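## Task

Find every foam block in the storeroom and read the lot number printed on the shelf edge beneath each one. Move the foam block whose lot number is smallest onto the desk, and keep all other foam blocks on their original shelves. The robot must not tip over or be left leaning, and the block must stay on the desk on its own, without the robot supporting it, once the work is over.

## Robot and tools

Robot: a simulated Hello Robot Stretch 4, about 1.6 m tall. It has an omni-wheel base (rim within 0.23 m of the base origin), a lift that rides up and down a mast, a single arm that telescopes forward, a three-joint wrist (yaw, pitch, roll) and a two-finger gripper. There is one arm only.

Frames: the base frame sits on the floor under the base centre, with x forward, y left and z up. hand_pose is reported in this frame and marks a point between the open fingertips; its printed value can be slightly off. With all wrist joints at zero the hand axes line up with the base axes. The odometry frame is wherever the base frame was when the scene began. base_odometry comes from wheel turns only, so slipping is counted as travel. Heading runs from -3.142 to 3.142, positive to the left.

execute_actions: argument "actions" is a list holding exactly one action, or empty to just read state and images. Optional "cameras" picks images: head_camera, head_left_camera, head_right_camera, wrist_camera or all; null or omitted means all, [] means none. An action may hold:
- "base": exactly one relative command, measured from where the base last reported itself. translate_m is a straight drive in metres, forward positive, -2 to 2. strafe_m is a sideways move in metres, left positive, -2 to 2. rotate_rad is an on-the-spot turn in radians, counter-clockwise (left) positive, -3.2 to 3.2.
- "joints": a dict of absolute targets by name, not offsets. lift_m 0 to 1.2 m; arm_m 0 to 0.55 m extension; wrist_yaw_rad -1.134 to 4.276 (0 points forward, positive turns left, 3.14 is stowed back, above 3.4 the arm may block it); wrist_pitch_rad -1.117 to 4.259 (0 level, 1.57 pointing down); wrist_roll_rad -1.117 to 4.259 (0 puts fingers at equal height, positive turns clockwise when viewed from behind); gripper_m -0.038 to 0.141 m fingertip gap (negative values press the fingers together). Targets outside a range are clipped and reported; any other bad value or unknown key rejects the call with no motion.
- "pace": slow, default, fast or max. Base speed tops out at 0.1/0.3/0.4/0.6 m/s and turning at 1/2/3/4 rad/s; with the lift above 0.2 m this is reduced, down to 0.3 m/s and 1 rad/s at full height.
- "contact_limits": {"arm_m": value from 0 (gentlest) to 0.75 (firmest)}, default 0.5; how hard the arm may push before halting.
- Or {"end_of_arm": "enable_torque"} alone, which re-energises a wrist or gripper motor that shut off.
Base and joint motions in one action start together. A single action cannot exceed 15 s. A good opening move unfolds the wrist with lift_m 0.4 and wrist_yaw_rad 0 together.

wait: "seconds" 0 to 10; nothing new is commanded, and it returns the same state and images.
zoom_image: "camera" plus "region" [x0, y0, x1, y1] in pixels of that camera's latest full image, top-left origin, at most 504 by 504; use it to read lot numbers.
finished_scene: "scene" number; ends the scene for good and reports success, then gives the next task.

Cameras: head_camera (420x560) on the mast top looks forward and down; turn the base to look elsewhere. head_left_camera and head_right_camera are fisheyes (420x672) looking more steeply down, also showing base and arm. wrist_camera (616x392) looks along the fingers, fingertips near its bottom.

Result lines: joint_positions; base_status and joint_status give how each motion ended: done (for the base only means wheels turned as asked), off_target (stopped short, may still push), contact_stop_at_<key> (something blocked it; that part goes slack), limit_stop_at_<name> (built-in limit; limit_stop_at_own_body means self-collision, often with the gripper tilted up and rolled; limit_stop_at_tilt means leaning over 6 degrees, lift, arm and wheels go slack), torque_fault (a wrist motor maxed out and went limp until enable_torque). on_its_own lists things not commanded this call; "held at" is the held target, not the position. lidar_m: 12 distances in metres, one per 30-degree sector, first straight ahead then counter-clockwise (4th left, 7th behind, 10th right); "-" means nothing seen or closer than 0.25 m; it detects tabletops but may miss glass, thin legs and things behind. wrist_depth_mm: 7x7 grid of median depths, 100 to 2000 mm, read from the top left. turned_by_wheels vs turned_by_imu differing by over about 0.1 rad suggests a collision or slip. base_tilt in degrees (forward and right positive). motor_effort in percent with bracketed peak; wheel positive means turning right.

Gripping: command a gap smaller than the object; more squeeze pulls it toward the wrist. Gap readings and done do not prove a hold; look for a gripper effort change. If fingertips snag a surface, raise the lift.

Avoid: dropping, slamming or hard pushing; driving or turning with over 1 kg held and arm_m above 0.2, especially fast; pulling hard with the gripper high; knocking the other items off their shelves. Release the item on the desk so it rests by itself before finishing. Objects may occasionally get nudged by outside forces.

Each tool is called as name(argument=value, ...) on one line, values as JSON.

## Session

I'll start by looking at the current state and images.

execute_actions(actions=[])

Scene clock: 0.00 s.
base_odometry: x=+0.000 y=+0.000 heading=+0.000 (m, m, rad; odometry frame)
turned_by_wheels: +0.000 (rad since the last result)
turned_by_imu: +0.000 (rad since the last result)
base_tilt: forward=+0.8 right=-0.2 (deg)
lidar_m: 2.03 0.83 0.66 0.65 0.71 1.09 2.22 2.02 0.81 0.78 0.86 2.01
base_status: not commanded
joint_positions: lift_m=+0.123 arm_m=+0.001 wrist_yaw_rad=+3.134 wrist_pitch_rad=+0.000 wrist_roll_rad=+0.015 gripper_m=+0.057
joint_status: not commanded
motor_effort: lift_m=+20 arm_m=-1 wrist_yaw_rad=-1 wrist_pitch_rad=-6 wrist_roll_rad=-1 gripper_m=-4 wheel_0=+0 wheel_1=+0 wheel_2=+0 (%)
hand_pose: x=-0.1158 y=+0.0895 z=+0.3012 quat_wxyz=(+0.004, +0.000, +0.008, +1.000) (m; base frame)
wrist_depth_mm: - 135 268 - - 1708 1060 / - 114 141 - - 1756 1078 / - 121 155 - - 1808 1078 / 140 139 - - - 1808 1078 / 1430 1921 1921 1863 1756 1499 1098 / 231 1042 202 1042 216 991 946 / 227 283 539 - 750 683 699
pictures: head_camera, head_left_camera, head_right_camera, wrist_camera
Images, in order (width x height): head_camera 420x560, head_left_camera 420x672, head_right_camera 420x672, wrist_camera 616x392.

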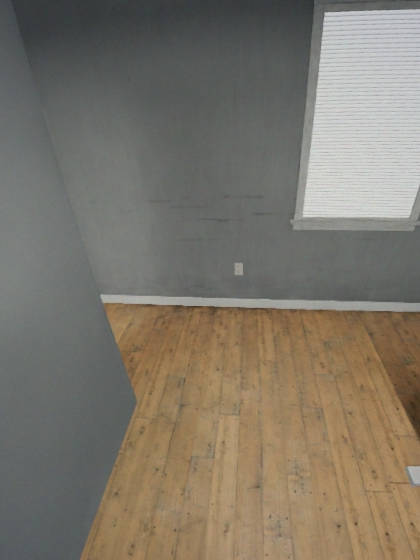

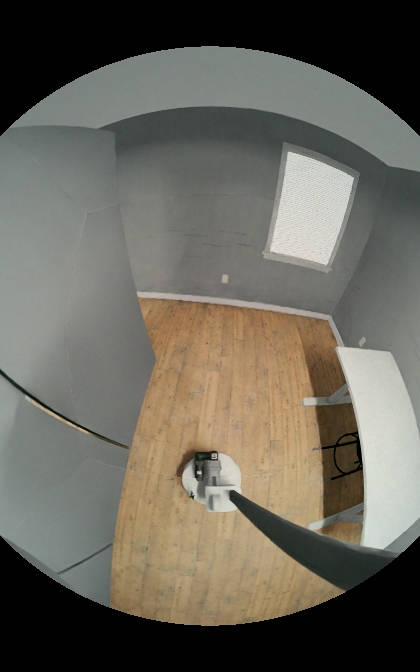

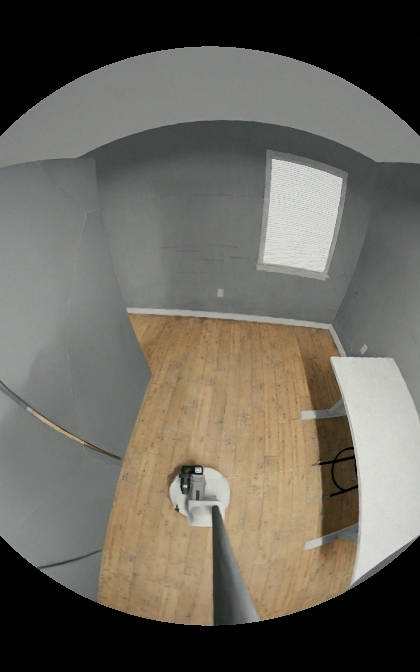

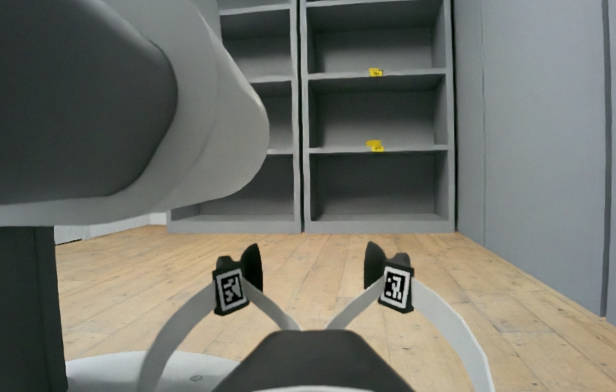

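zoom_image(camera="wrist_camera", region=[280, 0, 480, 180])

execute_actions(actions=[{"base": {"rotate_rad": 3.14}, "pace": "fast"}])

Region (280, 0, 480, 180) of wrist_camera's 616x392 image, scaled by 2.520; it fills the top 454 rows of this view, and the rest is white.

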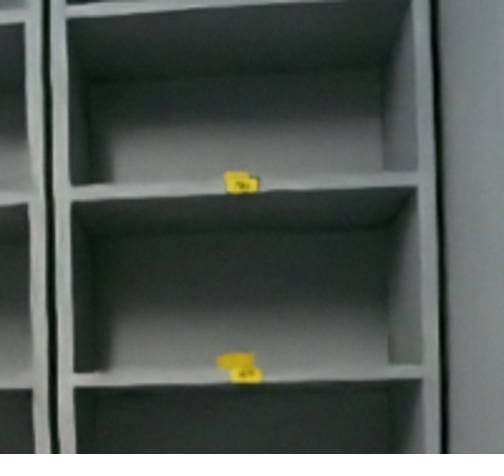

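Scene clock: 4.47 s.
base_odometry: x=+0.000 y=+0.000 heading=+3.140 (m, m, rad; odometry frame)
turned_by_wheels: +3.140 (rad since the last result)
turned_by_imu: +3.149 (rad since the last result)
base_tilt: forward=+0.7 right=-0.2 (deg)
lidar_m: 2.21 2.03 0.81 0.79 0.86 2.04 2.03 0.87 0.68 0.65 0.71 1.09
base_status: done
joint_positions: lift_m=+0.123 arm_m=+0.001 wrist_yaw_rad=+3.134 wrist_pitch_rad=+0.000 wrist_roll_rad=+0.015 gripper_m=+0.057
joint_status: not commanded
motor_effort: lift_m=+20(20) arm_m=-1(1) wrist_yaw_rad=-1(0) wrist_pitch_rad=-5(7) wrist_roll_rad=-2(2) gripper_m=-4(3) wheel_0=-1(7) wheel_1=+0(9) wheel_2=+0(11) (%)
hand_pose: x=-0.1158 y=+0.0895 z=+0.3012 quat_wxyz=(+0.004, +0.000, +0.008, +1.000) (m; base frame)
wrist_depth_mm: - 135 268 - - - 1983 / - 114 141 - - - - / - 121 155 - - - - / 140 139 - - - - - / 960 1430 1863 1863 1756 1708 1661 / 231 1060 203 1060 216 991 960 / 228 283 535 - 750 683 699
pictures: head_camera, head_left_camera, head_right_camera, wrist_camera
Images, in order (width x height): head_camera 420x560, head_left_camera 420x672, head_right_camera 420x672, wrist_camera 616x392.

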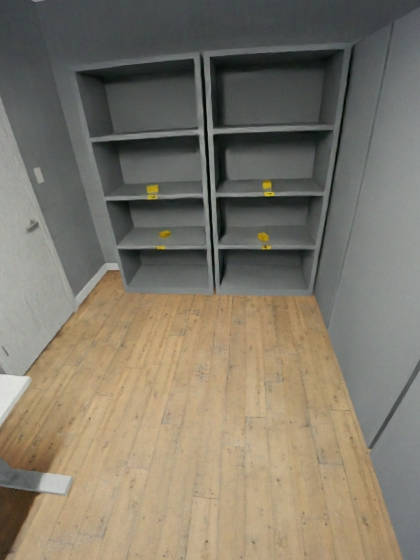

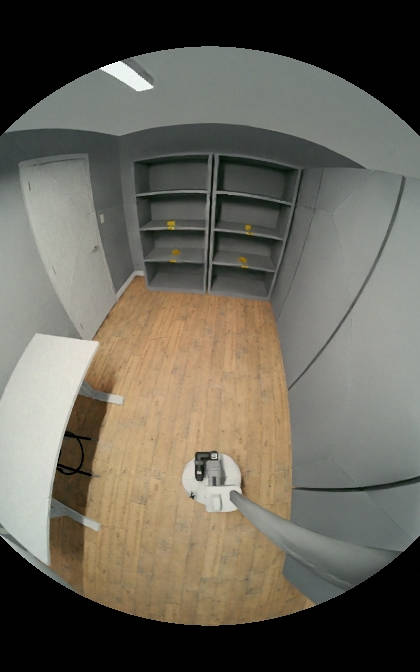

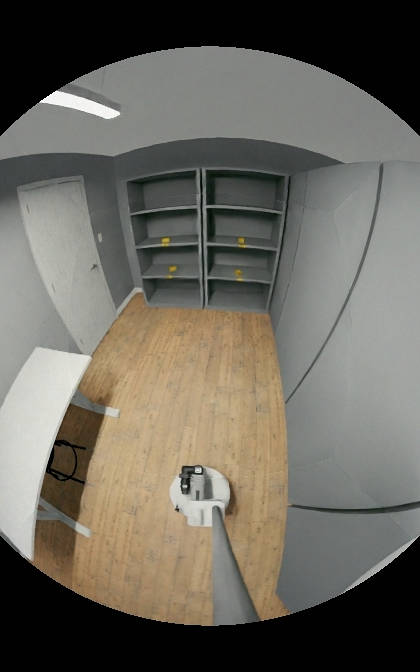

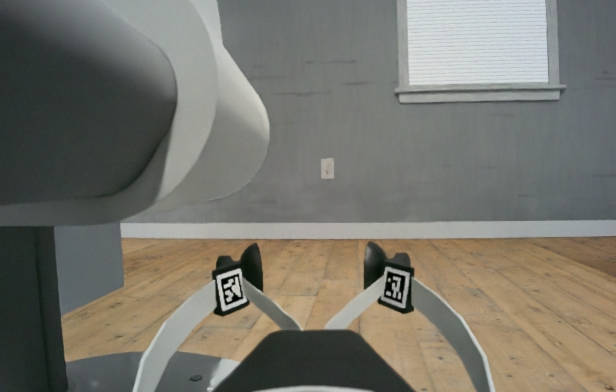

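zoom_image(camera="head_camera", region=[100, 160, 330, 270])

zoom_image(camera="head_camera", region=[130, 175, 190, 260])

zoom_image(camera="head_camera", region=[240, 170, 300, 260])

Region (100, 160, 330, 270) of head_camera's 420x560 image, scaled by 2.191, with more detail than that image has; it fills the top 241 rows of this view, and the rest is white.

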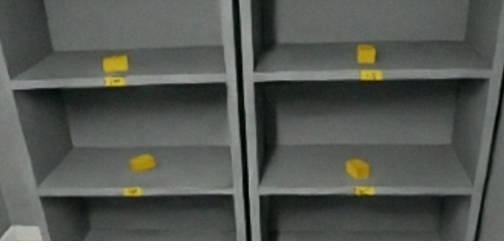

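Region (130, 175, 190, 260) of head_camera's 420x560 image, scaled by 5.929, with more detail than that image has; it fills the left 356 columns of this view, and the rest is white.

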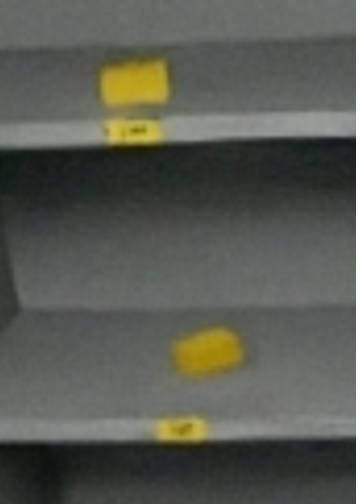

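Region (240, 170, 300, 260) of head_camera's 420x560 image, scaled by 5.600, with more detail than that image has.

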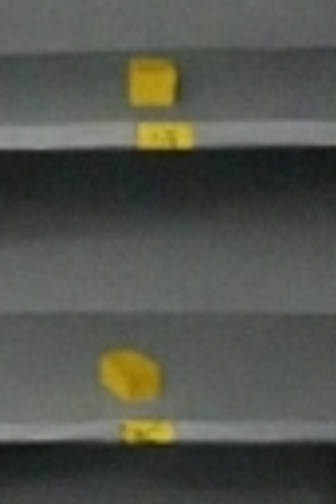

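execute_actions(actions=[{"base": {"translate_m": 1.0}, "joints": {"lift_m": 0.55, "wrist_yaw_rad": 0}, "pace": "fast"}])

Scene clock: 12.57 s.
base_odometry: x=-1.000 y=+0.001 heading=+3.140 (m, m, rad; odometry frame)
turned_by_wheels: +0.000 (rad since the last result)
turned_by_imu: +0.002 (rad since the last result)
base_tilt: forward=+0.8 right=-0.2 (deg)
lidar_m: 1.21 1.30 1.48 0.89 0.78 1.15 3.01 1.00 0.78 0.75 0.81 1.24
base_status: done
joint_positions: lift_m=+0.550 arm_m=+0.001 wrist_yaw_rad=+0.000 wrist_pitch_rad=+0.000 wrist_roll_rad=+0.015 gripper_m=+0.057
joint_status: all done
motor_effort: lift_m=+23(26) arm_m=-1(2) wrist_yaw_rad=-2(4) wrist_pitch_rad=-7(8) wrist_roll_rad=-2(2) gripper_m=-2(6) wheel_0=-1(7) wheel_1=-1(4) wheel_2=+1(11) (%)
hand_pose: x=+0.4606 y=-0.0873 z=+0.7281 quat_wxyz=(+1.000, +0.008, +0.000, +0.000) (m; base frame)
wrist_depth_mm: 1366 1537 1499 1308 1430 1366 1182 / 1397 1576 1537 1042 1430 1366 1060 / 1281 1576 1576 1182 1464 1397 1205 / 1397 1618 1537 1281 1464 1397 1229 / 1308 1336 1281 1098 1138 1160 1078 / 1366 1618 202 1060 215 1430 1205 / 1308 1430 1499 - 1499 1366 1229
pictures: head_camera, head_left_camera, head_right_camera, wrist_camera
Images, in order (width x height): head_camera 420x560, head_left_camera 420x672, head_right_camera 420x672, wrist_camera 616x392.

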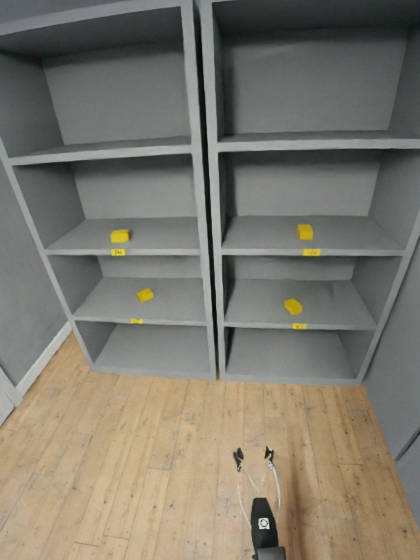

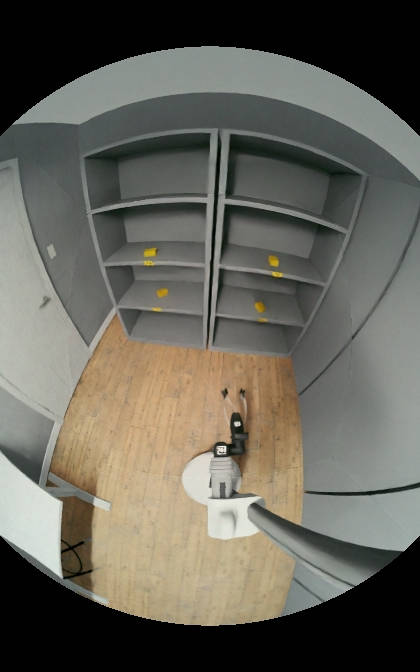

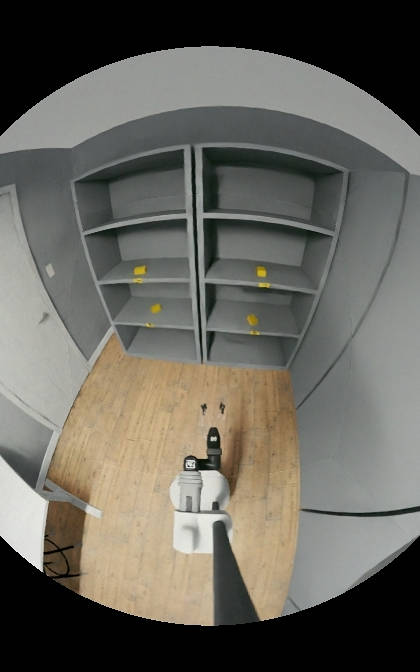

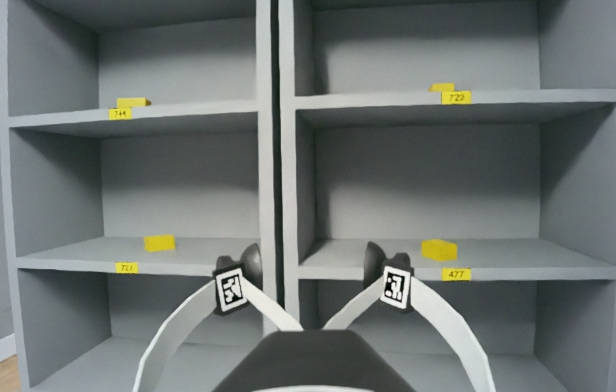

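zoom_image(camera="wrist_camera", region=[80, 70, 330, 300])

zoom_image(camera="wrist_camera", region=[380, 70, 530, 300])

Region (80, 70, 330, 300) of wrist_camera's 616x392 image, scaled by 2.016; it fills the top 464 rows of this view, and the rest is white.

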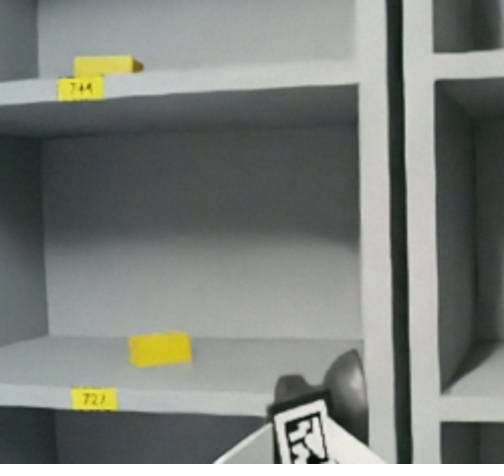

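Region (380, 70, 530, 300) of wrist_camera's 616x392 image, scaled by 2.191; it fills the left 329 columns of this view, and the rest is white.

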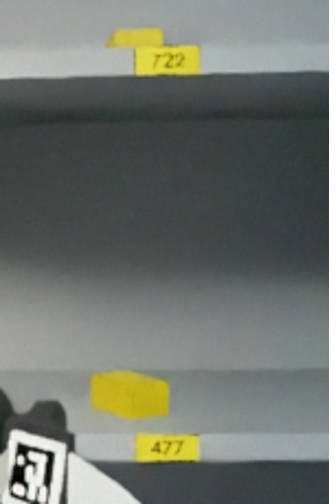

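execute_actions(actions=[{"base": {"translate_m": -2.0}, "pace": "fast"}], cameras=["head_left_camera"])

Scene clock: 38.63 s.
base_odometry: x=+1.000 y=-0.002 heading=+3.140 (m, m, rad; odometry frame)
turned_by_wheels: +0.000 (rad since the last result)
turned_by_imu: -0.011 (rad since the last result)
base_tilt: forward=+0.7 right=-0.2 (deg)
lidar_m: 3.20 1.18 0.89 0.91 1.32 1.04 1.03 1.13 1.69 0.54 0.60 0.88
base_status: done
joint_positions: lift_m=+0.550 arm_m=+0.001 wrist_yaw_rad=+0.000 wrist_pitch_rad=+0.000 wrist_roll_rad=+0.015 gripper_m=+0.057
joint_status: not commanded
motor_effort: lift_m=+22(22) arm_m=-1(1) wrist_yaw_rad=-1(2) wrist_pitch_rad=-7(8) wrist_roll_rad=-2(2) gripper_m=-2(5) wheel_0=+0(8) wheel_1=+0(8) wheel_2=-1(11) (%)
hand_pose: x=+0.4606 y=-0.0874 z=+0.7281 quat_wxyz=(+1.000, +0.008, +0.000, +0.000) (m; base frame)
wrist_depth_mm: - - - - - 1499 904 / - - - - - 1537 904 / - - - - - 1537 931 / - - - - - 1537 931 / - - - - - 1537 946 / - - 202 - 216 1397 931 / 1499 1537 1708 - 1708 1281 931
pictures: head_left_camera
Images, in order (width x height): head_left_camera 420x672.

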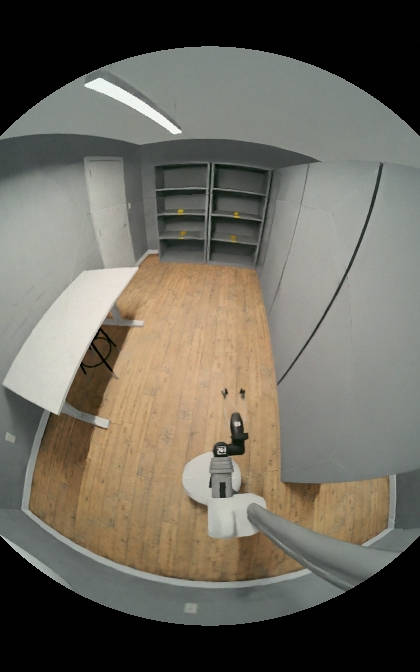

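execute_actions(actions=[{"base": {"translate_m": -0.5}, "pace": "fast"}], cameras=[])

execute_actions(actions=[{"base": {"rotate_rad": -1.68}, "pace": "default"}])

Scene clock: 43.70 s.
base_odometry: x=+1.500 y=-0.003 heading=+3.140 (m, m, rad; odometry frame)
turned_by_wheels: +0.000 (rad since the last result)
turned_by_imu: -0.003 (rad since the last result)
base_tilt: forward=+0.8 right=-0.2 (deg)
lidar_m: 3.31 1.24 1.13 1.59 0.71 0.55 0.54 0.59 0.88 1.97 0.68 0.82
base_status: done
joint_positions: lift_m=+0.550 arm_m=+0.001 wrist_yaw_rad=+0.000 wrist_pitch_rad=+0.000 wrist_roll_rad=+0.015 gripper_m=+0.057
joint_status: not commanded
motor_effort: lift_m=+22(22) arm_m=-1(1) wrist_yaw_rad=-1(2) wrist_pitch_rad=-5(7) wrist_roll_rad=-2(1) gripper_m=-3(5) wheel_0=+0(6) wheel_1=+0(6) wheel_2=+0(10) (%)
hand_pose: x=+0.4606 y=-0.0874 z=+0.7281 quat_wxyz=(+1.000, +0.008, +0.000, +0.000) (m; base frame)
wrist_depth_mm: - - - - - 1308 842 / - - - - - 1366 820 / - - - - - 1366 831 / - - - - - 1366 831 / - - - - - 1366 842 / - - 202 - 215 1255 831 / 1618 1576 1708 - 1661 1138 854
pictures: none
No camera images: the call's "cameras" was empty. Leave "cameras" out to get every camera's image.

Scene clock: 45.80 s.
base_odometry: x=+1.500 y=-0.003 heading=+1.460 (m, m, rad; odometry frame)
turned_by_wheels: -1.680 (rad since the last result)
turned_by_imu: -1.687 (rad since the last result)
base_tilt: forward=+0.7 right=-0.2 (deg)
lidar_m: 1.95 0.68 0.72 2.03 1.33 1.15 1.74 0.75 0.56 0.53 0.58 0.77
base_status: done
joint_positions: lift_m=+0.550 arm_m=+0.001 wrist_yaw_rad=+0.000 wrist_pitch_rad=+0.000 wrist_roll_rad=+0.015 gripper_m=+0.057
joint_status: not commanded
motor_effort: lift_m=+22(22) arm_m=-1(1) wrist_yaw_rad=-1(1) wrist_pitch_rad=-5(7) wrist_roll_rad=-2(1) gripper_m=-7(5) wheel_0=+0(5) wheel_1=-1(7) wheel_2=-2(6) (%)
hand_pose: x=+0.4606 y=-0.0874 z=+0.7281 quat_wxyz=(+1.000, +0.008, +0.000, +0.000) (m; base frame)
wrist_depth_mm: 750 1756 1756 1808 1756 1060 723 / 759 1808 1808 1756 1756 1078 723 / 759 1863 1808 1808 1808 1098 732 / 759 1863 1808 1808 1808 1098 741 / 750 1863 1808 1863 1808 1098 732 / 741 1863 202 1863 216 1008 732 / 732 1576 1708 - 1576 931 759
pictures: head_camera, head_left_camera, head_right_camera, wrist_camera
Images, in order (width x height): head_camera 420x560, head_left_camera 420x672, head_right_camera 420x672, wrist_camera 616x392.

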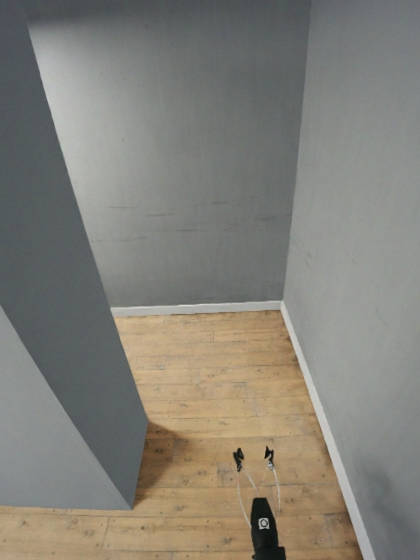

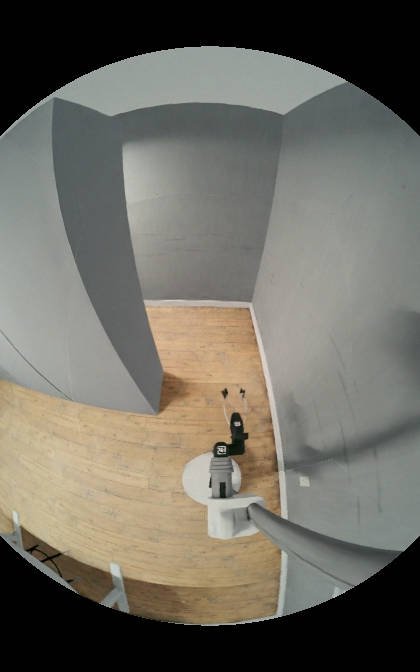

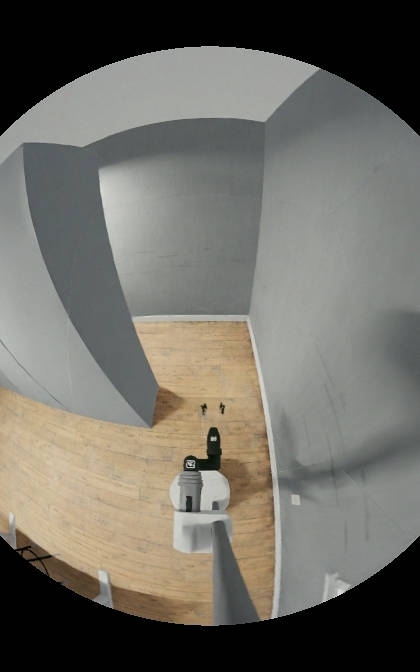

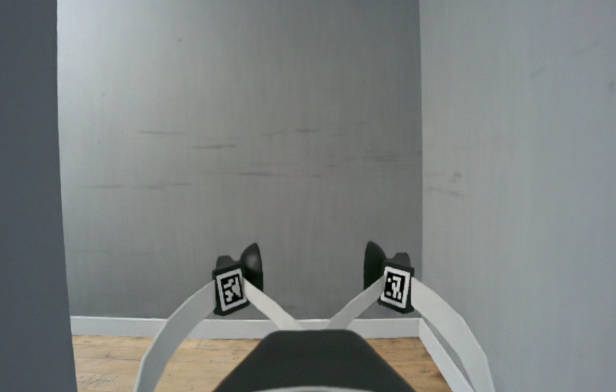

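execute_actions(actions=[{"base": {"translate_m": 1.35}, "pace": "fast"}], cameras=["head_left_camera"])

Scene clock: 52.67 s.
base_odometry: x=+1.649 y=+1.339 heading=+1.460 (m, m, rad; odometry frame)
turned_by_wheels: +0.000 (rad since the last result)
turned_by_imu: +0.002 (rad since the last result)
base_tilt: forward=+0.7 right=-0.2 (deg)
lidar_m: 0.60 0.64 0.90 1.37 0.57 0.62 2.27 0.80 0.56 0.54 0.58 0.64
base_status: done
joint_positions: lift_m=+0.550 arm_m=+0.001 wrist_yaw_rad=+0.000 wrist_pitch_rad=+0.000 wrist_roll_rad=+0.015 gripper_m=+0.057
joint_status: not commanded
motor_effort: lift_m=+22(22) arm_m=-1(1) wrist_yaw_rad=-2(1) wrist_pitch_rad=-6(8) wrist_roll_rad=-2(2) gripper_m=-1(4) wheel_0=-1(7) wheel_1=-1(8) wheel_2=+1(11) (%)
hand_pose: x=+0.4606 y=-0.0874 z=+0.7281 quat_wxyz=(+1.000, +0.008, +0.000, +0.000) (m; base frame)
wrist_depth_mm: 415 410 407 402 402 397 394 / 418 415 410 407 404 402 399 / 418 415 413 410 407 404 402 / 424 418 415 413 410 407 404 / 427 424 421 415 413 410 410 / 433 430 202 421 216 415 413 / 433 430 427 - 418 418 415
pictures: head_left_camera
Images, in order (width x height): head_left_camera 420x672.

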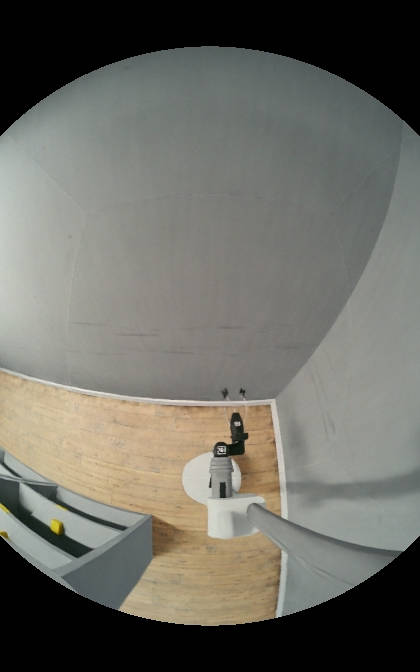

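execute_actions(actions=[{"base": {"rotate_rad": 1.565}, "pace": "default"}])

Scene clock: 59.23 s.
base_odometry: x=+1.649 y=+1.339 heading=+3.024 (m, m, rad; odometry frame)
turned_by_wheels: +1.565 (rad since the last result)
turned_by_imu: +1.569 (rad since the last result)
base_tilt: forward=+0.7 right=-0.2 (deg)
lidar_m: 1.46 0.56 0.60 2.15 0.82 0.57 0.53 0.56 0.66 0.62 0.64 0.88
base_status: done
joint_positions: lift_m=+0.550 arm_m=+0.001 wrist_yaw_rad=+0.000 wrist_pitch_rad=+0.000 wrist_roll_rad=+0.015 gripper_m=+0.057
joint_status: not commanded
motor_effort: lift_m=+22(22) arm_m=-1(1) wrist_yaw_rad=-1(1) wrist_pitch_rad=-9(5) wrist_roll_rad=-2(1) gripper_m=-5(4) wheel_0=-1(5) wheel_1=-1(6) wheel_2=+1(7) (%)
hand_pose: x=+0.4606 y=-0.0874 z=+0.7281 quat_wxyz=(+1.000, +0.008, +0.000, +0.000) (m; base frame)
wrist_depth_mm: 1118 1098 - - - 1205 831 / 741 1098 - - - 1229 820 / 1118 1118 - - - 1255 831 / 1138 1138 - - - 1229 831 / 1118 1138 1863 - - 1255 831 / 707 1138 203 - 215 1160 831 / 1160 1138 1576 - 1661 1060 854
pictures: head_camera, head_left_camera, head_right_camera, wrist_camera
Images, in order (width x height): head_camera 420x560, head_left_camera 420x672, head_right_camera 420x672, wrist_camera 616x392.

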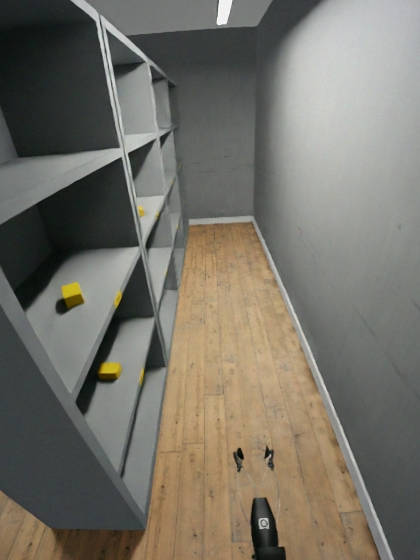

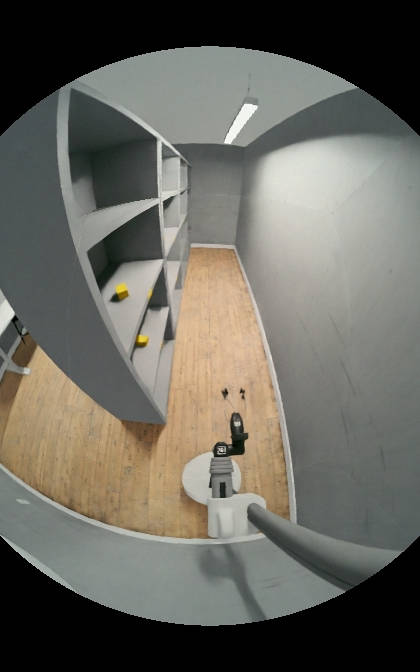

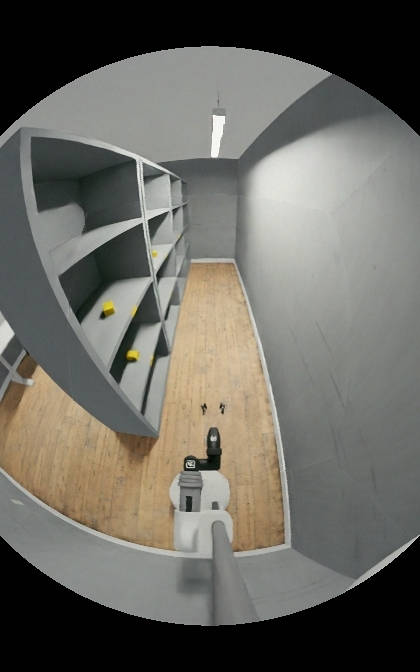

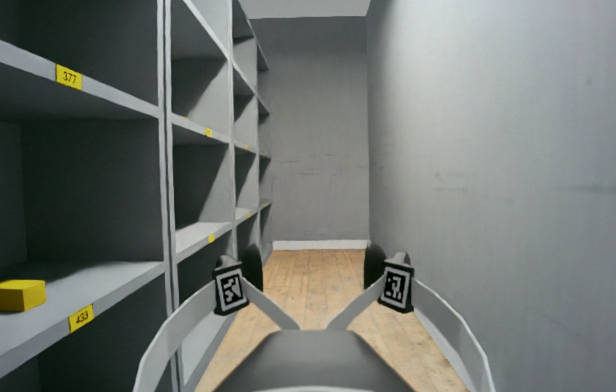

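zoom_image(camera="wrist_camera", region=[0, 40, 150, 350])

zoom_image(camera="wrist_camera", region=[160, 90, 290, 260])

Region (0, 40, 150, 350) of wrist_camera's 616x392 image, scaled by 1.626; it fills the left 244 columns of this view, and the rest is white.

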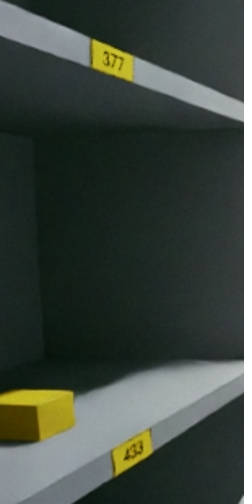

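Region (160, 90, 290, 260) of wrist_camera's 616x392 image, scaled by 2.965; it fills the left 385 columns of this view, and the rest is white.

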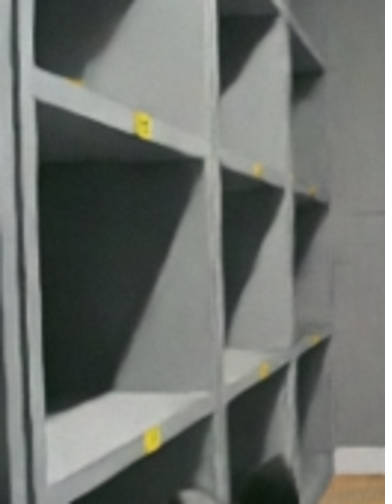

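zoom_image(camera="head_camera", region=[100, 160, 200, 300])

Region (100, 160, 200, 300) of head_camera's 420x560 image, scaled by 3.600, with more detail than that image has; it fills the left 360 columns of this view, and the rest is white.

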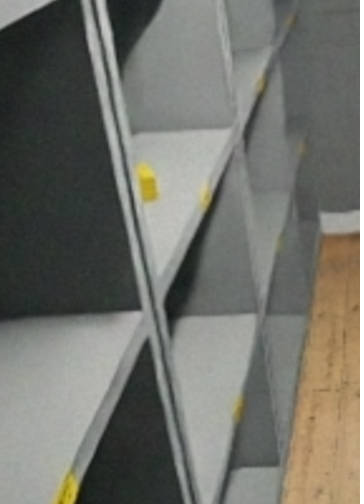

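zoom_image(camera="head_left_camera", region=[100, 270, 180, 360])

zoom_image(camera="head_camera", region=[50, 270, 170, 400])

Region (100, 270, 180, 360) of head_left_camera's 420x672 image, scaled by 5.600, with more detail than that image has.

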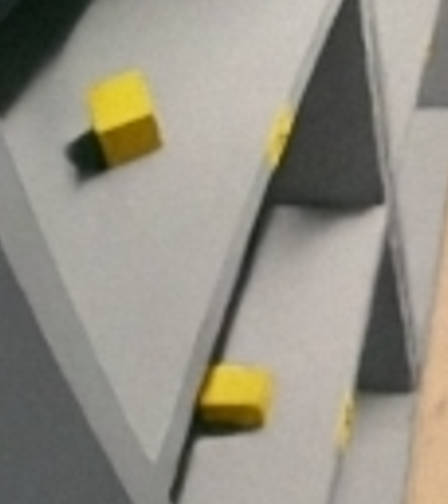

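Region (50, 270, 170, 400) of head_camera's 420x560 image, scaled by 3.877, with more detail than that image has; it fills the left 465 columns of this view, and the rest is white.

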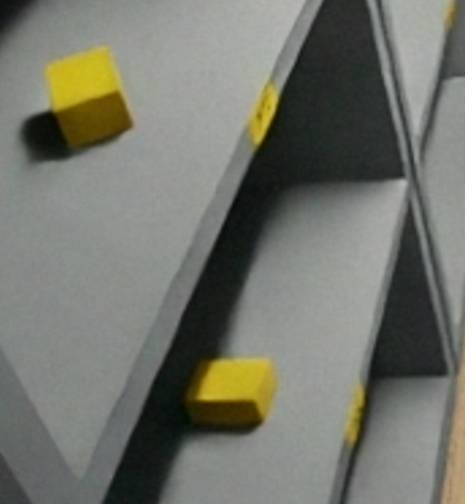

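execute_actions(actions=[{"base": {"translate_m": 1.1}, "joints": {"wrist_yaw_rad": 0.6}, "pace": "fast"}])

Scene clock: 99.53 s.
base_odometry: x=+0.557 y=+1.467 heading=+3.024 (m, m, rad; odometry frame)
turned_by_wheels: +0.000 (rad since the last result)
turned_by_imu: +0.002 (rad since the last result)
base_tilt: forward=+0.8 right=-0.1 (deg)
lidar_m: 1.46 0.52 0.36 0.34 0.36 0.53 1.63 0.89 0.63 0.60 0.64 0.87
base_status: done
joint_positions: lift_m=+0.550 arm_m=+0.001 wrist_yaw_rad=+0.600 wrist_pitch_rad=+0.000 wrist_roll_rad=+0.015 gripper_m=+0.057
joint_status: all done
motor_effort: lift_m=+22(22) arm_m=-1(1) wrist_yaw_rad=+0(4) wrist_pitch_rad=-6(7) wrist_roll_rad=-1(2) gripper_m=-3(6) wheel_0=-1(6) wheel_1=+0(7) wheel_2=-1(11) (%)
hand_pose: x=+0.4596 y=+0.0907 z=+0.7281 quat_wxyz=(+0.955, +0.007, +0.002, +0.296) (m; base frame)
wrist_depth_mm: 427 459 559 1078 1499 - - / 661 691 715 854 1808 - - / 759 917 1138 1118 1060 - - / 759 904 1118 1118 1060 - - / 759 917 1078 1078 1042 - - / 715 715 203 715 216 1983 - / 504 492 544 - 1397 1537 1537
pictures: head_camera, head_left_camera, head_right_camera, wrist_camera
Images, in order (width x height): head_camera 420x560, head_left_camera 420x672, head_right_camera 420x672, wrist_camera 616x392.

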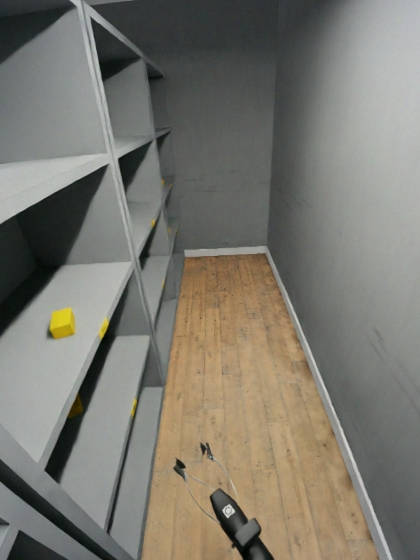

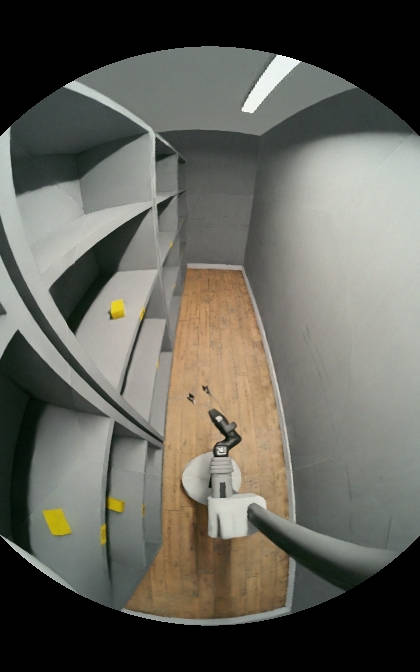

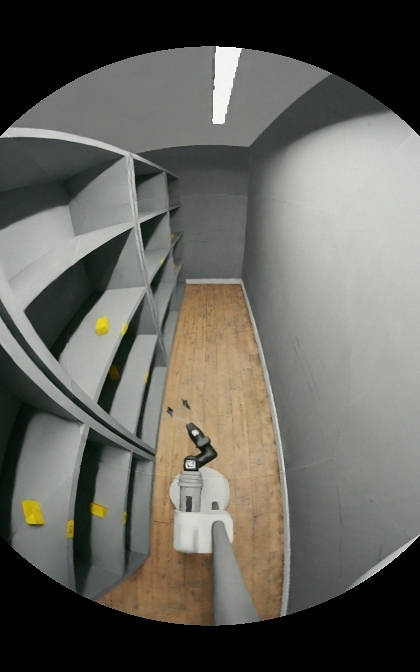

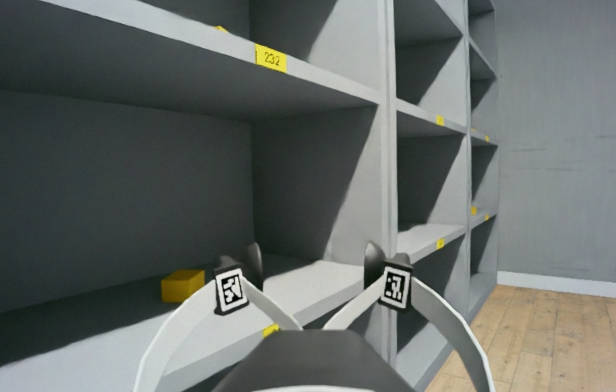

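zoom_image(camera="wrist_camera", region=[200, 20, 330, 100])

zoom_image(camera="wrist_camera", region=[400, 90, 520, 270])

zoom_image(camera="wrist_camera", region=[230, 300, 320, 360])

Region (200, 20, 330, 100) of wrist_camera's 616x392 image, scaled by 3.877; it fills the top 310 rows of this view, and the rest is white.

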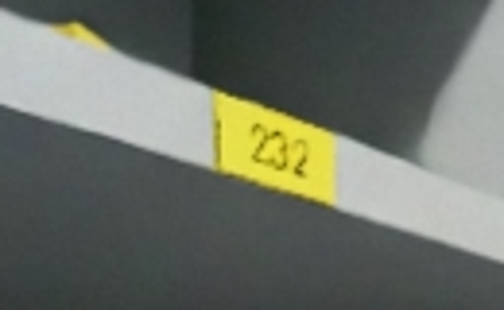

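Region (400, 90, 520, 270) of wrist_camera's 616x392 image, scaled by 2.800.

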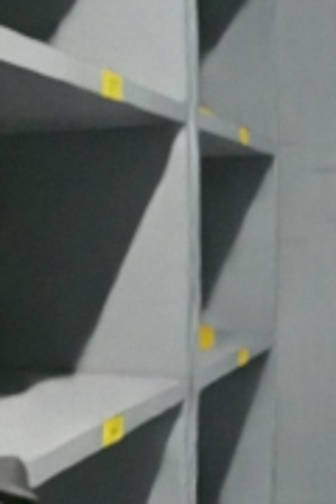

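Region (230, 300, 320, 360) of wrist_camera's 616x392 image, scaled by 5.600.

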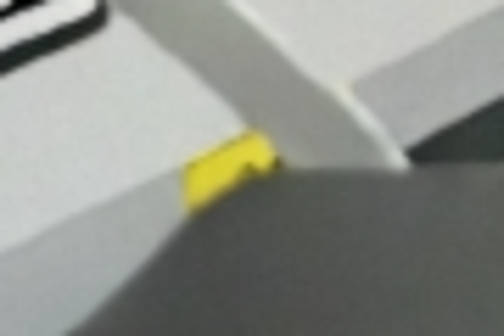

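execute_actions(actions=[{"base": {"strafe_m": -0.28}, "joints": {"wrist_yaw_rad": 0.9, "lift_m": 0.47, "gripper_m": 0.13}, "pace": "fast"}], cameras=["wrist_camera", "head_camera"])

Scene clock: 117.17 s.
base_odometry: x=+0.590 y=+1.745 heading=+3.024 (m, m, rad; odometry frame)
turned_by_wheels: +0.000 (rad since the last result)
turned_by_imu: -0.003 (rad since the last result)
base_tilt: forward=+0.8 right=-0.2 (deg)
lidar_m: 1.34 0.92 0.66 0.62 0.65 1.71 1.42 0.50 0.35 0.33 0.35 0.48
base_status: done
joint_positions: lift_m=+0.470 arm_m=+0.001 wrist_yaw_rad=+0.900 wrist_pitch_rad=+0.000 wrist_roll_rad=+0.015 gripper_m=+0.130
joint_status: all done
motor_effort: lift_m=+18(18) arm_m=-1(1) wrist_yaw_rad=+0(7) wrist_pitch_rad=-5(6) wrist_roll_rad=-1(1) gripper_m=-1(3) wheel_0=-2(10) wheel_1=+0(12) wheel_2=-1(2) (%)
hand_pose: x=+0.4199 y=+0.1716 z=+0.6484 quat_wxyz=(+0.900, +0.007, +0.003, +0.435) (m; base frame)
wrist_depth_mm: 544 647 750 1336 1118 1863 1983 / 554 976 1060 1078 1078 1756 - / 554 1042 1205 1366 1138 1863 - / 723 1042 1205 1397 1160 1808 - / 559 866 854 991 1118 1808 - / 559 634 1160 1336 1118 1576 1756 / 569 1025 1182 - 1160 1336 1366
pictures: head_camera, wrist_camera
Images, in order (width x height): head_camera 420x560, wrist_camera 616x392.

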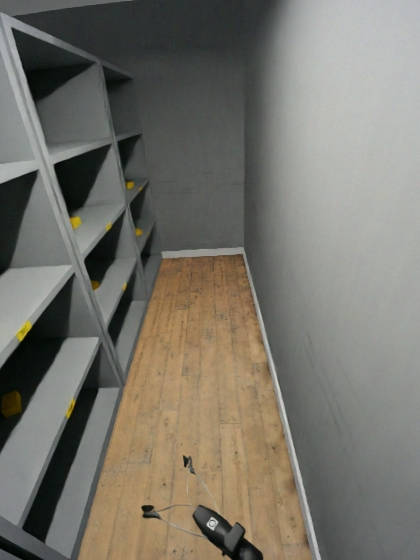

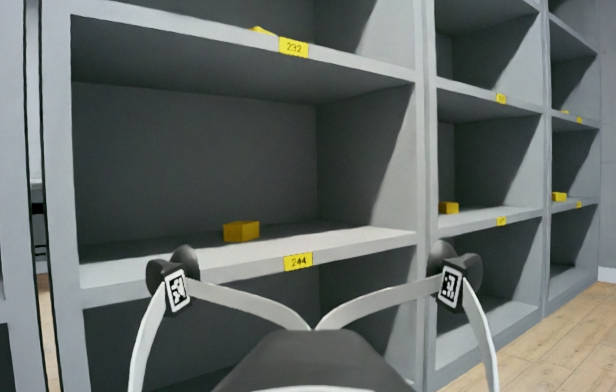

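zoom_image(camera="wrist_camera", region=[210, 210, 340, 290])

zoom_image(camera="wrist_camera", region=[470, 80, 616, 240])

Region (210, 210, 340, 290) of wrist_camera's 616x392 image, scaled by 3.877; it fills the top 310 rows of this view, and the rest is white.

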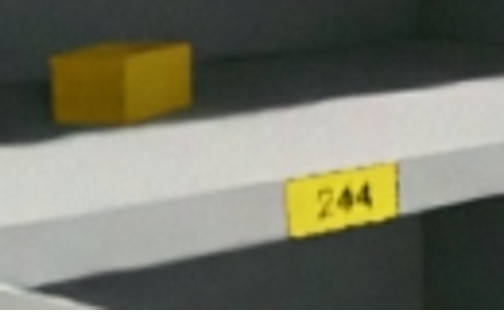

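Region (470, 80, 616, 240) of wrist_camera's 616x392 image, scaled by 3.150; it fills the left 460 columns of this view, and the rest is white.

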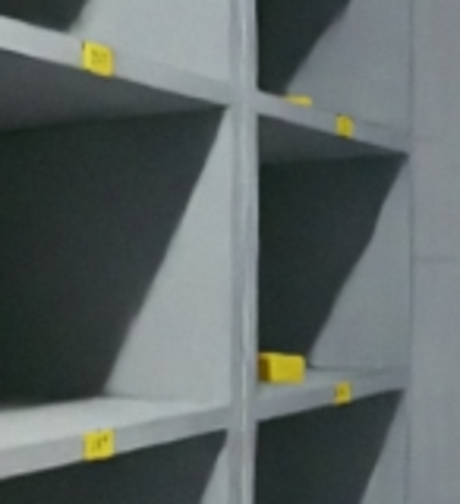

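execute_actions(actions=[{"base": {"translate_m": 1.35}, "joints": {"wrist_yaw_rad": 1.03, "lift_m": 0.5, "gripper_m": 0.04}, "pace": "fast"}])

Scene clock: 127.37 s.
base_odometry: x=-0.751 y=+1.903 heading=+3.024 (m, m, rad; odometry frame)
turned_by_wheels: +0.000 (rad since the last result)
turned_by_imu: +0.002 (rad since the last result)
base_tilt: forward=+0.7 right=-0.2 (deg)
lidar_m: 1.34 0.92 0.66 0.61 0.67 0.92 1.37 0.49 0.35 0.31 0.34 0.48
base_status: done
joint_positions: lift_m=+0.500 arm_m=+0.001 wrist_yaw_rad=+1.030 wrist_pitch_rad=+0.000 wrist_roll_rad=+0.015 gripper_m=+0.040
joint_status: all done
motor_effort: lift_m=+22(26) arm_m=-1(1) wrist_yaw_rad=+0(2) wrist_pitch_rad=-8(5) wrist_roll_rad=-2(2) gripper_m=-3(5) wheel_0=-1(6) wheel_1=+0(4) wheel_2=+0(12) (%)
hand_pose: x=+0.3956 y=+0.2023 z=+0.6781 quat_wxyz=(+0.870, +0.007, +0.004, +0.492) (m; base frame)
wrist_depth_mm: 554 603 676 904 1499 1576 1308 / 854 891 917 866 878 1281 1281 / 917 1025 1138 960 1464 1576 1336 / 917 1008 1138 991 1464 1618 1336 / 904 991 1025 878 904 1308 1336 / 569 627 196 759 200 1576 1336 / 931 991 1138 - 1281 1229 1308
pictures: head_camera, head_left_camera, head_right_camera, wrist_camera
Images, in order (width x height): head_camera 420x560, head_left_camera 420x672, head_right_camera 420x672, wrist_camera 616x392.

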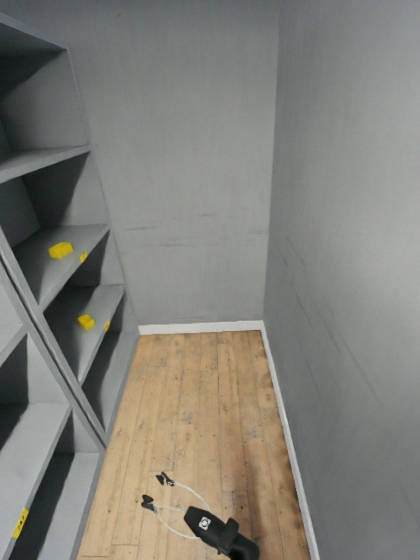

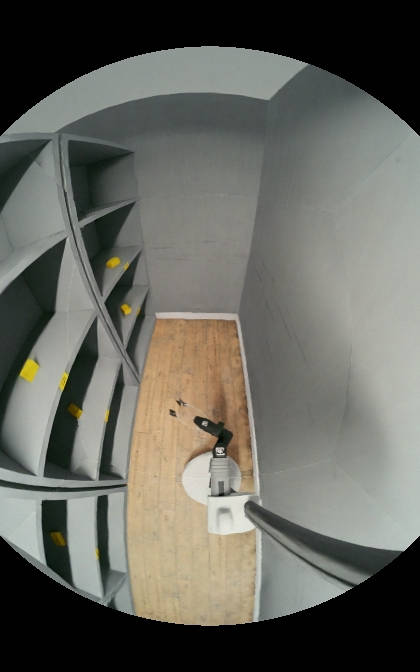

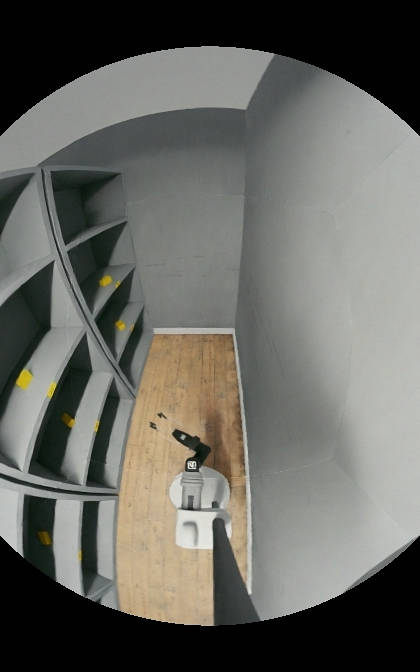

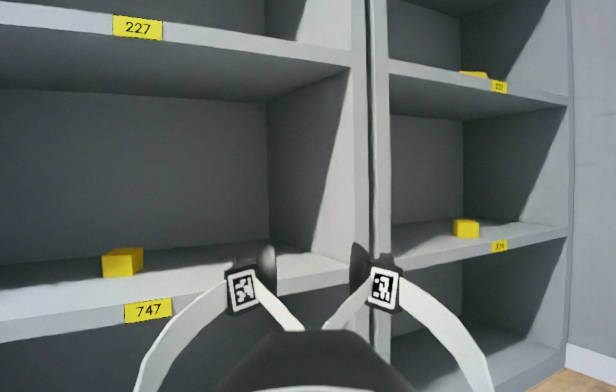

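zoom_image(camera="wrist_camera", region=[450, 60, 550, 110])

zoom_image(camera="wrist_camera", region=[450, 215, 550, 265])

zoom_image(camera="head_camera", region=[40, 230, 130, 340])

Region (450, 60, 550, 110) of wrist_camera's 616x392 image, scaled by 5.040.

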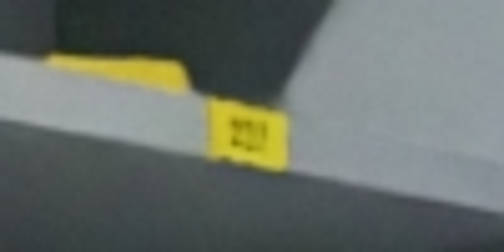

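Region (450, 215, 550, 265) of wrist_camera's 616x392 image, scaled by 5.040.

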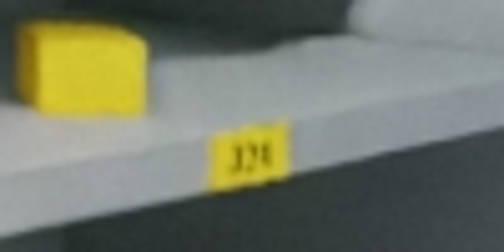

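Region (40, 230, 130, 340) of head_camera's 420x560 image, scaled by 4.582, with more detail than that image has; it fills the left 412 columns of this view, and the rest is white.

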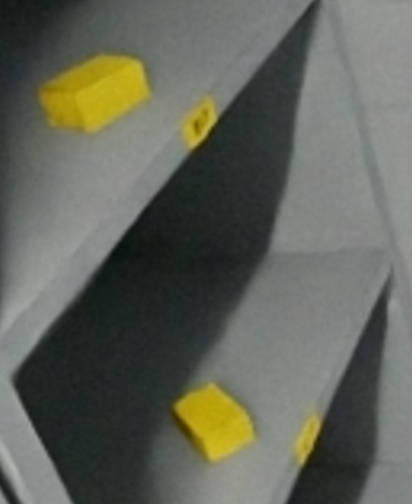

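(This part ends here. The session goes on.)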